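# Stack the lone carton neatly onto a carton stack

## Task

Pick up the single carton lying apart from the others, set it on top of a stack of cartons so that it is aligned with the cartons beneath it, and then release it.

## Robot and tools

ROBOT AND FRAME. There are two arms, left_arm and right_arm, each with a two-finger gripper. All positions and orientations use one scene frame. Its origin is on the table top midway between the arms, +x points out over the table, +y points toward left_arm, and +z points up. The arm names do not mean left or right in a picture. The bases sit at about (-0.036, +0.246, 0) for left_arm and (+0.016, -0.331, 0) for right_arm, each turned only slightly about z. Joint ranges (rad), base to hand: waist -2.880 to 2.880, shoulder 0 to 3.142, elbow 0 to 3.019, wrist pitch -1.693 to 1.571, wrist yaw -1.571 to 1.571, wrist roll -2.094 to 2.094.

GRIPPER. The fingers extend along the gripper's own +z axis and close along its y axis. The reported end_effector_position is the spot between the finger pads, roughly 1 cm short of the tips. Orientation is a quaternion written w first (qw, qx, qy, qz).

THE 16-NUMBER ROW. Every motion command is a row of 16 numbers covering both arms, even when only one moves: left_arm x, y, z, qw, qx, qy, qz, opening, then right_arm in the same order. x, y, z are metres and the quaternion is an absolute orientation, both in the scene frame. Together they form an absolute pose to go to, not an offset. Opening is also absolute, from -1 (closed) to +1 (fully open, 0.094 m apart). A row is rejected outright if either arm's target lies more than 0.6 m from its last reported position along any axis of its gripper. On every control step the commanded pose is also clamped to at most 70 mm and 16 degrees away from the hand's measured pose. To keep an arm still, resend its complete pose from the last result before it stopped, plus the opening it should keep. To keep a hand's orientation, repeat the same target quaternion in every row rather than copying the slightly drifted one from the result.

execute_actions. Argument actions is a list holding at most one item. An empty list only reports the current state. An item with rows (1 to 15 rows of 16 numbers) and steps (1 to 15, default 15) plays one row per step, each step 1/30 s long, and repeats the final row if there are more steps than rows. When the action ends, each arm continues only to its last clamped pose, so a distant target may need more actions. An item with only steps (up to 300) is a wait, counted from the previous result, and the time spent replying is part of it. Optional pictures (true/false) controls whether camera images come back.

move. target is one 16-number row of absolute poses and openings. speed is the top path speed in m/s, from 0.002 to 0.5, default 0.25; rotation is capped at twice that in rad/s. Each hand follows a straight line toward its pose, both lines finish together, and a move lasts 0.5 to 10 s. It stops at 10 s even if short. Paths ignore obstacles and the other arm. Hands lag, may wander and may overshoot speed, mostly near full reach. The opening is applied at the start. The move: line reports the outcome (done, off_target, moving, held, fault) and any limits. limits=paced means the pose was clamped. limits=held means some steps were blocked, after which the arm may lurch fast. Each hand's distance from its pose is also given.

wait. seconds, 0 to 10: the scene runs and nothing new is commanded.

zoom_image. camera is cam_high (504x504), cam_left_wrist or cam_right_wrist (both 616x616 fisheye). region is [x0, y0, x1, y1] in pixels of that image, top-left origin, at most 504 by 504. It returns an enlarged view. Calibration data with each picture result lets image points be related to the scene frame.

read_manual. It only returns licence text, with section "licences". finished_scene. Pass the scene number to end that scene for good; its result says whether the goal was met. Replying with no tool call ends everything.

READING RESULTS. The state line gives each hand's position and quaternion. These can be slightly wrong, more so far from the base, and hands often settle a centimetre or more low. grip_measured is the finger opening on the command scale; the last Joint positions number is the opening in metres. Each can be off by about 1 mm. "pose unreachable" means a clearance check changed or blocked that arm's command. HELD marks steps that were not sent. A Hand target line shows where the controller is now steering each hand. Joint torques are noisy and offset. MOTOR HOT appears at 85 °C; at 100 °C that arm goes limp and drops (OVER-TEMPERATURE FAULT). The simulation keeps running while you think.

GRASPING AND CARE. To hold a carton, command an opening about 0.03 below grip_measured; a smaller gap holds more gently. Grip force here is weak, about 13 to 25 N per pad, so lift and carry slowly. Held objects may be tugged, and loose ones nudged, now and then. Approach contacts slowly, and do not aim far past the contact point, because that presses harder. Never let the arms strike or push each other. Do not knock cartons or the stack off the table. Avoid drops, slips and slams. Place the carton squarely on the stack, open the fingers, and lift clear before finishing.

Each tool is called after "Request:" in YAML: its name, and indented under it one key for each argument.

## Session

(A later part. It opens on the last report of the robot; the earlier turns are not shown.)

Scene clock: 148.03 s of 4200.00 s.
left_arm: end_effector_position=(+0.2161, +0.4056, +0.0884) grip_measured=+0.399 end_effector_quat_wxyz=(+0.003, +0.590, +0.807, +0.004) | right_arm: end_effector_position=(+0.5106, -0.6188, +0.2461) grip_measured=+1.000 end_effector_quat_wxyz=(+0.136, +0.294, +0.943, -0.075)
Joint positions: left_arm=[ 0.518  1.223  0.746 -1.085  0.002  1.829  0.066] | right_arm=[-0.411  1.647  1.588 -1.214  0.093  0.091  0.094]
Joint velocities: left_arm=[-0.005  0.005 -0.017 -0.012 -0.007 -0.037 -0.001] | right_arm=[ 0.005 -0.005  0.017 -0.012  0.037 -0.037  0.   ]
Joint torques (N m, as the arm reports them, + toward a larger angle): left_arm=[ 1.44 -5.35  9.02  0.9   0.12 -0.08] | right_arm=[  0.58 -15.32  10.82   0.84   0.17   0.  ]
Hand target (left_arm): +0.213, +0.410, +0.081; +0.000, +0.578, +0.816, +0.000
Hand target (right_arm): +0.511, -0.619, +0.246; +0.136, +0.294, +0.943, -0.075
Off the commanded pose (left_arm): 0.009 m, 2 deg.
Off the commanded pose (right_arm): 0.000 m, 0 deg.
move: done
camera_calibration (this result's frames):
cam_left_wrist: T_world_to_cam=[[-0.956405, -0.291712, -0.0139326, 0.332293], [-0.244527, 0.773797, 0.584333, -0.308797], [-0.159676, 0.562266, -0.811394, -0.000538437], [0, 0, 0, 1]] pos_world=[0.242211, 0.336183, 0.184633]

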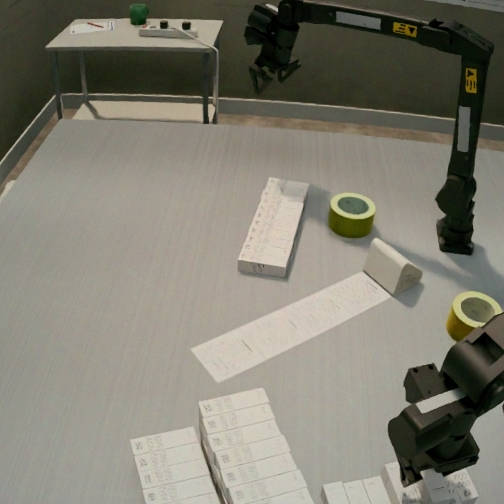

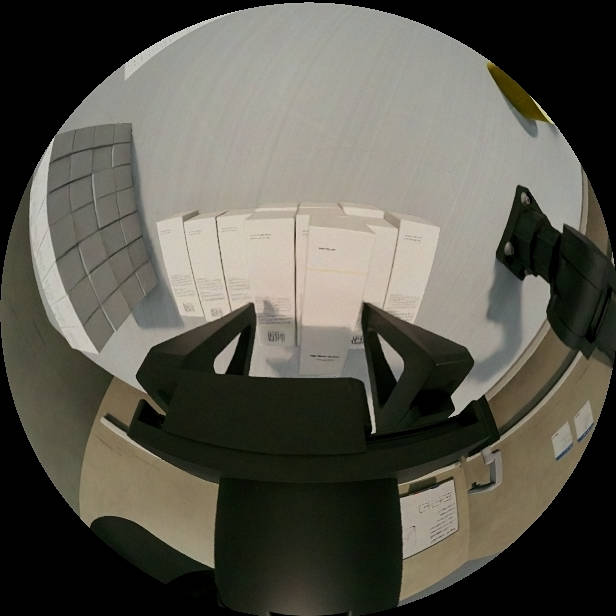

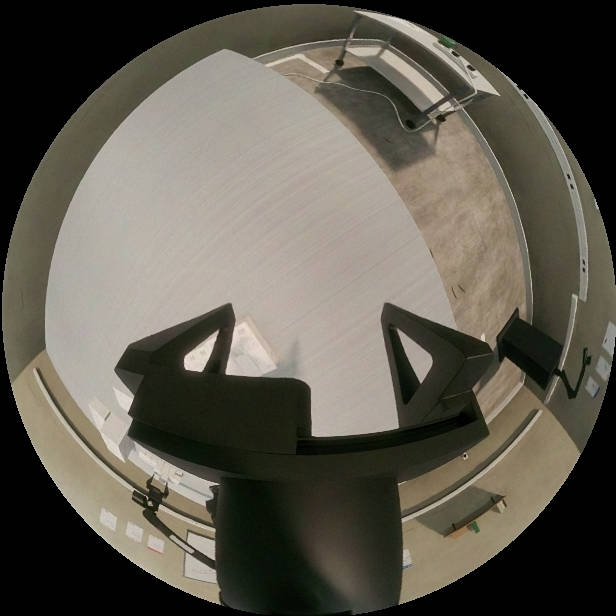

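Request:
move:
  target: [0.2065,0.408,0.082,0,0.592,0.806,0,0.4,0.5106,-0.6188,0.2461,0.136,0.294,0.943,-0.075,1]
  speed: 0.03

Scene clock: 156.80 s of 4200.00 s.
left_arm: end_effector_position=(+0.2096, +0.4042, +0.0833) grip_measured=+0.399 end_effector_quat_wxyz=(+0.000, +0.592, +0.806, -0.003) | right_arm: end_effector_position=(+0.5106, -0.6188, +0.2461) grip_measured=+1.000 end_effector_quat_wxyz=(+0.136, +0.294, +0.943, -0.075)
Joint positions: left_arm=[ 0.526  1.223  0.731 -1.085  0.002  1.842  0.066] | right_arm=[-0.411  1.647  1.588 -1.214  0.093  0.091  0.094]
Joint velocities: left_arm=[-0.005 -0.005 -0.002 -0.007 -0.037 -0.037  0.001] | right_arm=[ 0.005 -0.024 -0.007 -0.007 -0.051  0.066  0.   ]
Joint torques (N m, as the arm reports them, + toward a larger angle): left_arm=[ 1.44 -7.3   8.99  0.67  0.11  0.14] | right_arm=[  0.31 -15.15  10.89   0.92   0.18   0.  ]
Hand target (left_arm): +0.206, +0.408, +0.082; -0.000, +0.592, +0.806, -0.000
Hand target (right_arm): +0.511, -0.619, +0.246; +0.136, +0.294, +0.943, -0.075
Off the commanded pose (left_arm): 0.005 m, 0 deg.
Off the commanded pose (right_arm): 0.000 m, 0 deg.
After step 90, 5.00 s passed at rest.
move: done
camera_calibration (this result's frames):
cam_left_wrist: T_world_to_cam=[[-0.958143, -0.286288, 0.000348475, 0.322502], [-0.232796, 0.779825, 0.581101, -0.310997], [-0.166634, 0.556697, -0.813831, -0.000962757], [0, 0, 0, 1]] pos_world=[0.236444, 0.335388, 0.179825]

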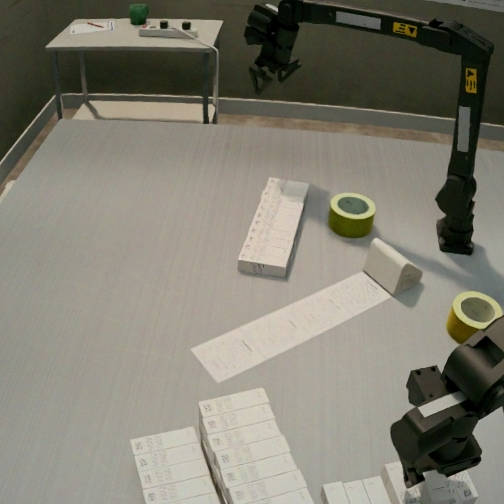

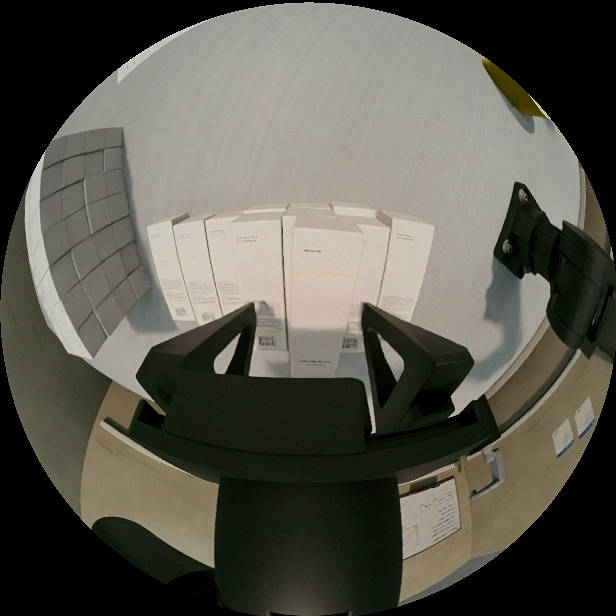

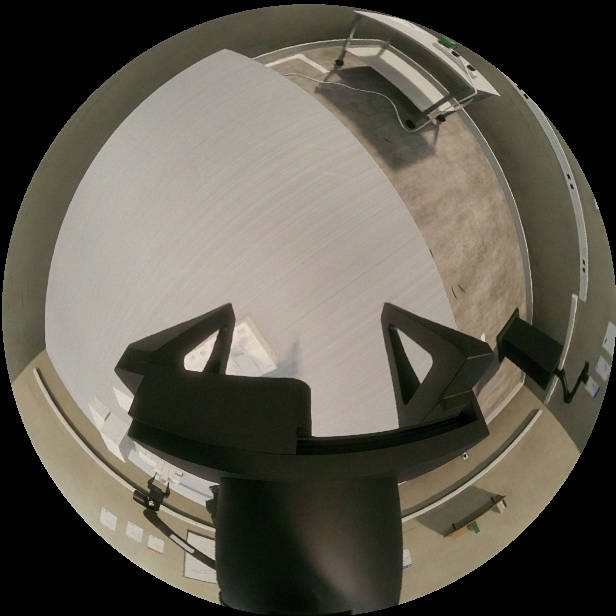

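Request:
execute_actions:
  actions:
    - {"rows":[[0.2085,0.406,0.083,0,0.592,0.806,0,0.2,0.5106,-0.6188,0.2461,0.136,0.294,0.943,-0.075,1],[0.2085,0.406,0.083,0,0.592,0.806,0,0.1,0.5106,-0.6188,0.2461,0.136,0.294,0.943,-0.075,1],[0.2085,0.406,0.083,0,0.592,0.806,0,0.0,0.5106,-0.6188,0.2461,0.136,0.294,0.943,-0.075,1],[0.2085,0.406,0.083,0,0.592,0.806,0,-0.07,0.5106,-0.6188,0.2461,0.136,0.294,0.943,-0.075,1],[0.2085,0.406,0.083,0,0.592,0.806,0,-0.13,0.5106,-0.6188,0.2461,0.136,0.294,0.943,-0.075,1],[0.2085,0.406,0.083,0,0.592,0.806,0,-0.18,0.5106,-0.6188,0.2461,0.136,0.294,0.943,-0.075,1],[0.2085,0.406,0.083,0,0.592,0.806,0,-0.22,0.5106,-0.6188,0.2461,0.136,0.294,0.943,-0.075,1],[0.2085,0.406,0.083,0,0.592,0.806,0,-0.26,0.5106,-0.6188,0.2461,0.136,0.294,0.943,-0.075,1],[0.2085,0.406,0.083,0,0.592,0.806,0,-0.30,0.5106,-0.6188,0.2461,0.136,0.294,0.943,-0.075,1],[0.2085,0.406,0.083,0,0.592,0.806,0,-0.33,0.5106,-0.6188,0.2461,0.136,0.294,0.943,-0.075,1],[0.2085,0.406,0.083,0,0.592,0.806,0,-0.36,0.5106,-0.6188,0.2461,0.136,0.294,0.943,-0.075,1],[0.2085,0.406,0.083,0,0.592,0.806,0,-0.38,0.5106,-0.6188,0.2461,0.136,0.294,0.943,-0.075,1]],"steps":15}

Request:
zoom_image:
  camera: "cam_left_wrist"
  region: [200, 190, 420, 340]

Scene clock: 164.43 s of 4200.00 s.
left_arm: end_effector_position=(+0.2096, +0.4042, +0.0833) grip_measured=-0.345 end_effector_quat_wxyz=(+0.000, +0.593, +0.805, -0.003) | right_arm: end_effector_position=(+0.5106, -0.6188, +0.2461) grip_measured=+1.000 end_effector_quat_wxyz=(+0.136, +0.294, +0.943, -0.075)
Joint positions: left_arm=[ 0.526  1.223  0.731 -1.085  0.002  1.844  0.031] | right_arm=[-0.411  1.647  1.588 -1.214  0.093  0.091  0.094]
Joint velocities: left_arm=[-0.015  0.005 -0.007 -0.017  0.022 -0.007  0.   ] | right_arm=[-0.005 -0.005 -0.007  0.007 -0.066  0.007  0.   ]
Joint torques (N m, as the arm reports them, + toward a larger angle): left_arm=[ 0.67 -6.84  9.24  0.54  0.12  0.07] | right_arm=[  0.42 -15.29  10.84   0.91   0.18   0.  ]
Hand target (left_arm): +0.208, +0.406, +0.083; -0.000, +0.592, +0.806, -0.000
Hand target (right_arm): +0.511, -0.619, +0.246; +0.136, +0.294, +0.943, -0.075
Off the commanded pose (left_arm): 0.002 m, 0 deg.
Off the commanded pose (right_arm): 0.000 m, 0 deg.
Steps of this call (steps 1 to 90: nothing new was sent; then 4.13 s passed at rest; steps 91 to 105: all 15 steps of this action). Readings (end_effector_position):
91: left_arm (+0.2096, +0.4042, +0.0833) | right_arm (+0.5106, -0.6188, +0.2461)
92: left_arm (+0.2096, +0.4042, +0.0833) | right_arm (+0.5106, -0.6188, +0.2461)
94: left_arm (+0.2096, +0.4042, +0.0833) | right_arm (+0.5106, -0.6188, +0.2461)
98: left_arm (+0.2096, +0.4042, +0.0833) | right_arm (+0.5106, -0.6188, +0.2461)
105: the state above
camera_calibration (this result's frames):
cam_left_wrist: T_world_to_cam=[[-0.95847, -0.285191, 0.000343828, 0.322127], [-0.231907, 0.780094, 0.581097, -0.311292], [-0.165992, 0.556884, -0.813835, -0.00117254], [0, 0, 0, 1]] pos_world=[0.236364, 0.335358, 0.179826]

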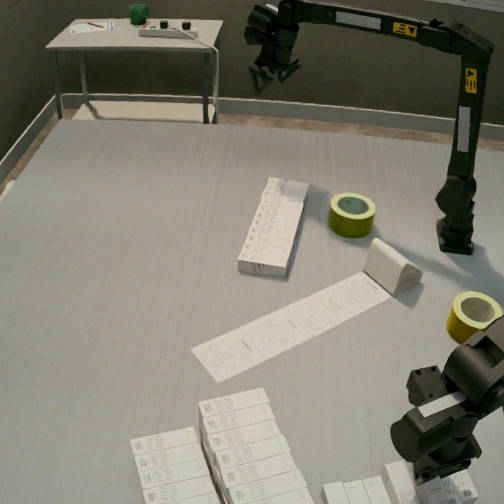

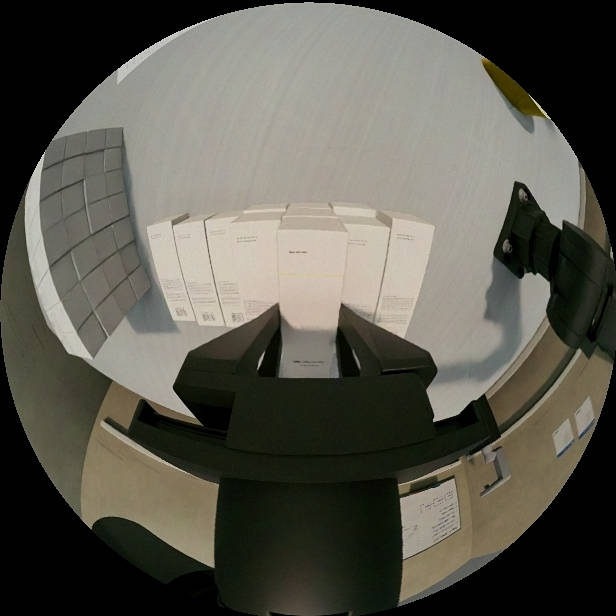

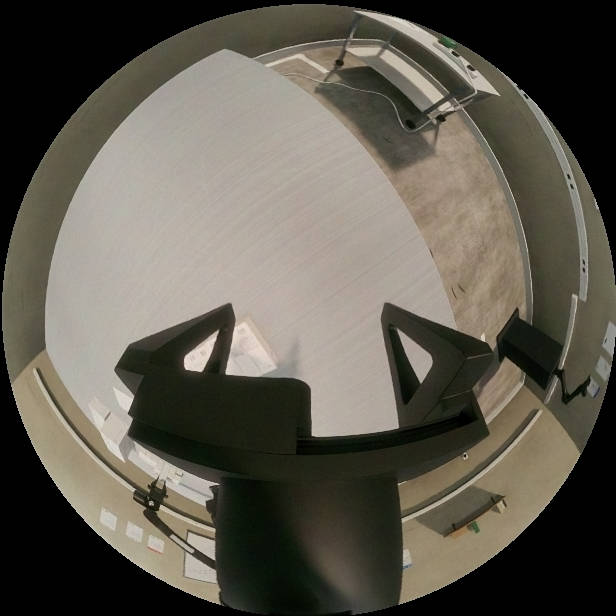

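Region (200, 190, 420, 340) of cam_left_wrist's 616x616 image, scaled by 2.291, with more detail than that image has; it fills the top 344 rows of this view, and the rest is white.

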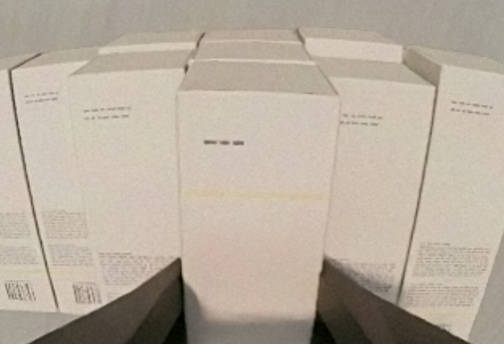

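Request:
execute_actions:
  actions:
    - {"rows":[[0.2096,0.4042,0.084,0,0.592,0.806,0,-0.43,0.5106,-0.6188,0.2461,0.136,0.294,0.943,-0.075,1]],"steps":10}
  pictures: false

Request:
execute_actions:
  actions:
    - {"rows":[[0.2096,0.4042,0.084,0,0.592,0.806,0,-0.39,0.5106,-0.6188,0.2461,0.136,0.294,0.943,-0.075,1],[0.2096,0.4042,0.084,0,0.592,0.806,0,-0.37,0.5106,-0.6188,0.2461,0.136,0.294,0.943,-0.075,1],[0.2096,0.4042,0.084,0,0.592,0.806,0,-0.35,0.5106,-0.6188,0.2461,0.136,0.294,0.943,-0.075,1],[0.2096,0.4042,0.084,0,0.592,0.806,0,-0.33,0.5106,-0.6188,0.2461,0.136,0.294,0.943,-0.075,1],[0.2096,0.4042,0.084,0,0.592,0.806,0,-0.31,0.5106,-0.6188,0.2461,0.136,0.294,0.943,-0.075,1],[0.2096,0.4042,0.084,0,0.592,0.806,0,-0.28,0.5106,-0.6188,0.2461,0.136,0.294,0.943,-0.075,1],[0.2096,0.4042,0.084,0,0.592,0.806,0,-0.24,0.5106,-0.6188,0.2461,0.136,0.294,0.943,-0.075,1],[0.2096,0.4042,0.084,0,0.592,0.806,0,-0.18,0.5106,-0.6188,0.2461,0.136,0.294,0.943,-0.075,1],[0.2096,0.4042,0.084,0,0.592,0.806,0,-0.1,0.5106,-0.6188,0.2461,0.136,0.294,0.943,-0.075,1],[0.2096,0.4042,0.084,0,0.592,0.806,0,0.0,0.5106,-0.6188,0.2461,0.136,0.294,0.943,-0.075,1],[0.2096,0.4042,0.084,0,0.592,0.806,0,0.2,0.5106,-0.6188,0.2461,0.136,0.294,0.943,-0.075,1]],"steps":15}

Request:
zoom_image:
  camera: "cam_left_wrist"
  region: [200, 190, 420, 340]

Scene clock: 172.00 s of 4200.00 s.
left_arm: end_effector_position=(+0.2096, +0.4042, +0.0833) grip_measured=-0.345 end_effector_quat_wxyz=(+0.000, +0.593, +0.805, -0.003) | right_arm: end_effector_position=(+0.5106, -0.6188, +0.2461) grip_measured=+1.000 end_effector_quat_wxyz=(+0.136, +0.294, +0.943, -0.075)
Joint positions: left_arm=[ 0.526  1.223  0.731 -1.085  0.002  1.844  0.031] | right_arm=[-0.411  1.647  1.588 -1.214  0.093  0.091  0.094]
Joint velocities: left_arm=[-0.005  0.005 -0.007  0.012 -0.037 -0.051  0.   ] | right_arm=[ 0.005  0.005 -0.007  0.002  0.037  0.051  0.   ]
Joint torques (N m, as the arm reports them, + toward a larger angle): left_arm=[ 0.17 -7.07  9.36  0.44  0.11  0.  ] | right_arm=[  0.41 -15.32  10.81   0.95   0.17   0.  ]
Hand target (left_arm): +0.210, +0.404, +0.084; -0.000, +0.592, +0.806, -0.000
Hand target (right_arm): +0.511, -0.619, +0.246; +0.136, +0.294, +0.943, -0.075
Off the commanded pose (left_arm): 0.001 m, 0 deg.
Off the commanded pose (right_arm): 0.000 m, 0 deg.
Steps of this call (steps 1 to 90: nothing new was sent; then 4.23 s passed at rest; steps 91 to 100: all 10 steps of this action). Readings (end_effector_position):
91: left_arm (+0.2096, +0.4042, +0.0833) | right_arm (+0.5106, -0.6188, +0.2461)
92: left_arm (+0.2096, +0.4042, +0.0833) | right_arm (+0.5106, -0.6188, +0.2461)
94: left_arm (+0.2096, +0.4042, +0.0833) | right_arm (+0.5106, -0.6188, +0.2461)
98: left_arm (+0.2096, +0.4042, +0.0833) | right_arm (+0.5106, -0.6188, +0.2461)
100: the state above

Scene clock: 172.50 s of 4200.00 s.
left_arm: end_effector_position=(+0.2096, +0.4042, +0.0833) grip_measured=+0.198 end_effector_quat_wxyz=(+0.000, +0.593, +0.805, -0.003) | right_arm: end_effector_position=(+0.5106, -0.6188, +0.2461) grip_measured=+1.000 end_effector_quat_wxyz=(+0.136, +0.294, +0.943, -0.075)
Joint positions: left_arm=[ 0.526  1.223  0.731 -1.085  0.002  1.844  0.056] | right_arm=[-0.411  1.647  1.588 -1.214  0.093  0.091  0.094]
Joint velocities: left_arm=[-0.005 -0.005 -0.027 -0.002 -0.037  0.11   0.001] | right_arm=[-0.015  0.015 -0.012 -0.012  0.051  0.022  0.   ]
Joint torques (N m, as the arm reports them, + toward a larger angle): left_arm=[ 0.06 -7.08  9.37  0.45  0.11  0.  ] | right_arm=[  0.36 -15.34  10.82   0.84   0.18   0.01]
Hand target (left_arm): +0.210, +0.404, +0.084; -0.000, +0.592, +0.806, -0.000
Hand target (right_arm): +0.511, -0.619, +0.246; +0.136, +0.294, +0.943, -0.075
Off the commanded pose (left_arm): 0.001 m, 0 deg.
Off the commanded pose (right_arm): 0.000 m, 0 deg.
Steps of this call (steps 1 to 15: all 15 steps of this action). Readings (end_effector_position):
1: left_arm (+0.2096, +0.4042, +0.0833) | right_arm (+0.5106, -0.6188, +0.2461)
2: left_arm (+0.2096, +0.4042, +0.0833) | right_arm (+0.5106, -0.6188, +0.2461)
4: left_arm (+0.2096, +0.4042, +0.0833) | right_arm (+0.5106, -0.6188, +0.2461)
8: left_arm (+0.2096, +0.4042, +0.0833) | right_arm (+0.5106, -0.6188, +0.2461)
15: the state above
camera_calibration (this result's frames):
cam_left_wrist: T_world_to_cam=[[-0.95847, -0.285191, 0.000343828, 0.322127], [-0.231907, 0.780094, 0.581097, -0.311292], [-0.165992, 0.556884, -0.813835, -0.00117254], [0, 0, 0, 1]] pos_world=[0.236364, 0.335358, 0.179826]

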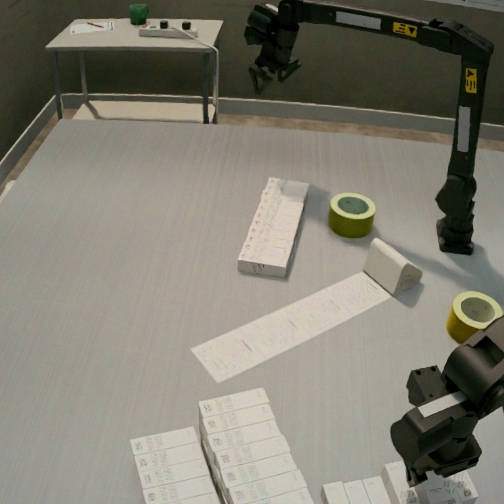

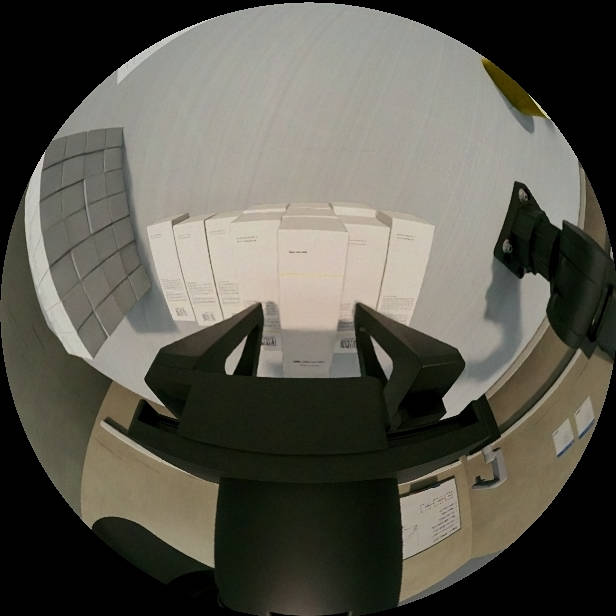

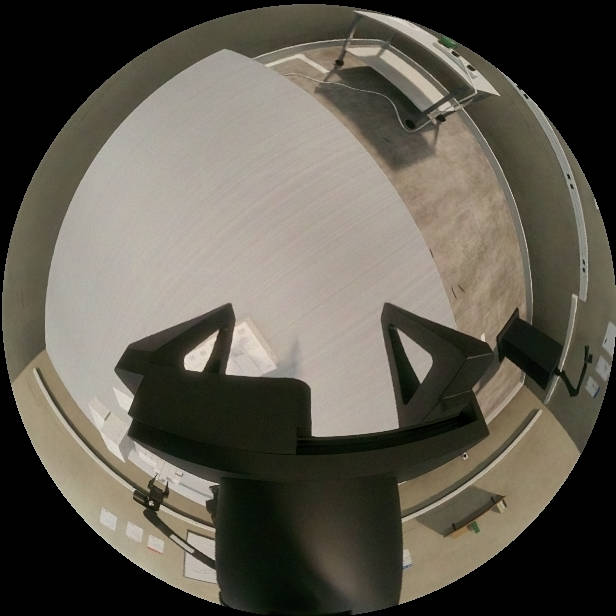

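Region (200, 190, 420, 340) of cam_left_wrist's 616x616 image, scaled by 2.291, with more detail than that image has; it fills the top 344 rows of this view, and the rest is white.

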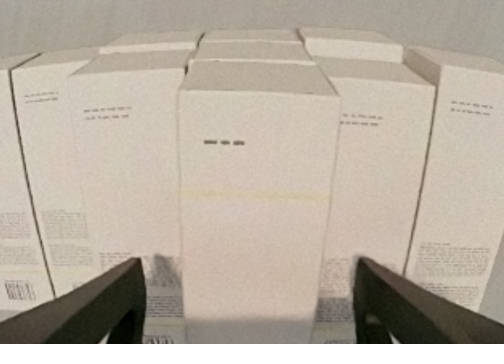

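Stayed put. Lift straight up.

Request:
move:
  target: [0.218,0.41,0.175,0,0.592,0.806,0,0.4,0.5106,-0.6188,0.2461,0.136,0.294,0.943,-0.075,1]
  speed: 0.1

Request:
zoom_image:
  camera: "cam_left_wrist"
  region: [200, 190, 420, 380]

Scene clock: 175.73 s of 4200.00 s.
left_arm: end_effector_position=(+0.2108, +0.4050, +0.1583) grip_measured=+0.399 end_effector_quat_wxyz=(-0.004, +0.593, +0.805, -0.014) | right_arm: end_effector_position=(+0.5106, -0.6188, +0.2461) grip_measured=+1.000 end_effector_quat_wxyz=(+0.136, +0.294, +0.943, -0.075)
Joint positions: left_arm=[ 0.526  1.158  0.891 -1.334  0.002  1.844  0.066] | right_arm=[-0.411  1.647  1.588 -1.214  0.093  0.091  0.094]
Joint velocities: left_arm=[-0.005 -0.005  0.012  0.002 -0.022 -0.081 -0.   ] | right_arm=[-0.015 -0.005  0.002  0.012 -0.007 -0.007  0.   ]
Joint torques (N m, as the arm reports them, + toward a larger angle): left_arm=[ 0.15 -6.05 13.95 -0.22  0.12  0.01] | right_arm=[  0.46 -15.1   10.85   0.89   0.18   0.  ]
Hand target (left_arm): +0.219, +0.411, +0.175; +0.000, +0.592, +0.806, +0.000
Hand target (right_arm): +0.511, -0.619, +0.246; +0.136, +0.294, +0.943, -0.075
Off the commanded pose (left_arm): 0.019 m, 2 deg.
Off the commanded pose (right_arm): 0.000 m, 0 deg.
move: off_target (left_arm)
camera_calibration (this result's frames):
cam_left_wrist: T_world_to_cam=[[-0.958238, -0.285041, 0.0230369, 0.319822], [-0.220425, 0.787527, 0.575512, -0.359769], [-0.182187, 0.5464, -0.817469, 0.0678703], [0, 0, 0, 1]] pos_world=[0.239528, 0.337406, 0.255166]

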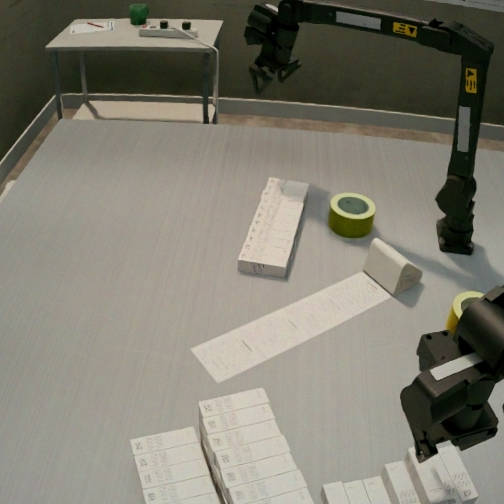

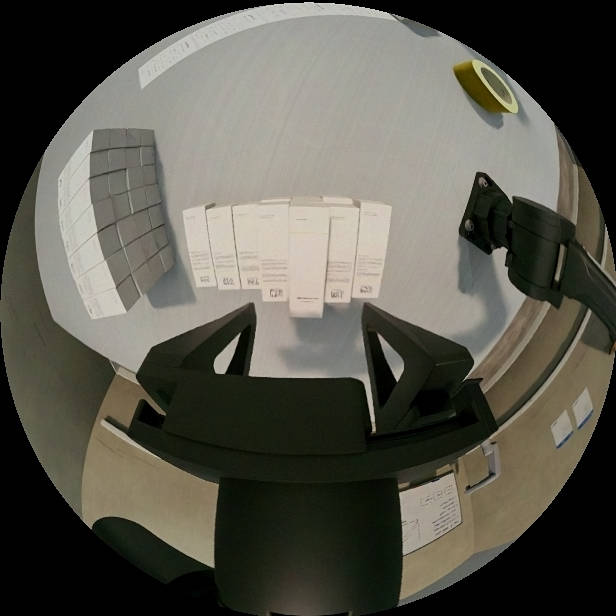

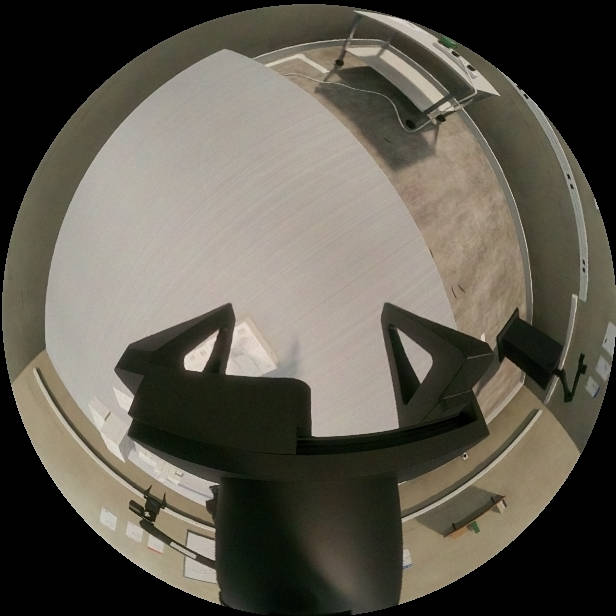

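Region (200, 190, 420, 380) of cam_left_wrist's 616x616 image, scaled by 2.291, with more detail than that image has; it fills the top 435 rows of this view, and the rest is white.

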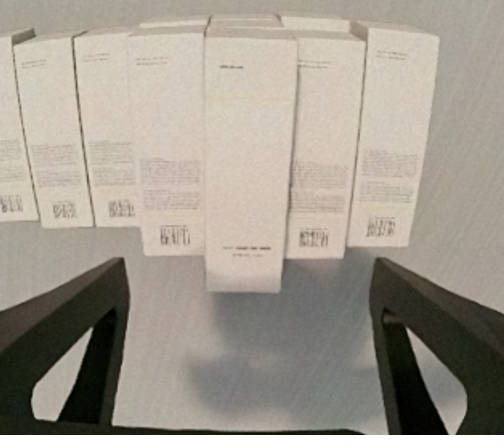

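Request:
finished_scene:
  scene: 1

The scene is finished: the task was done.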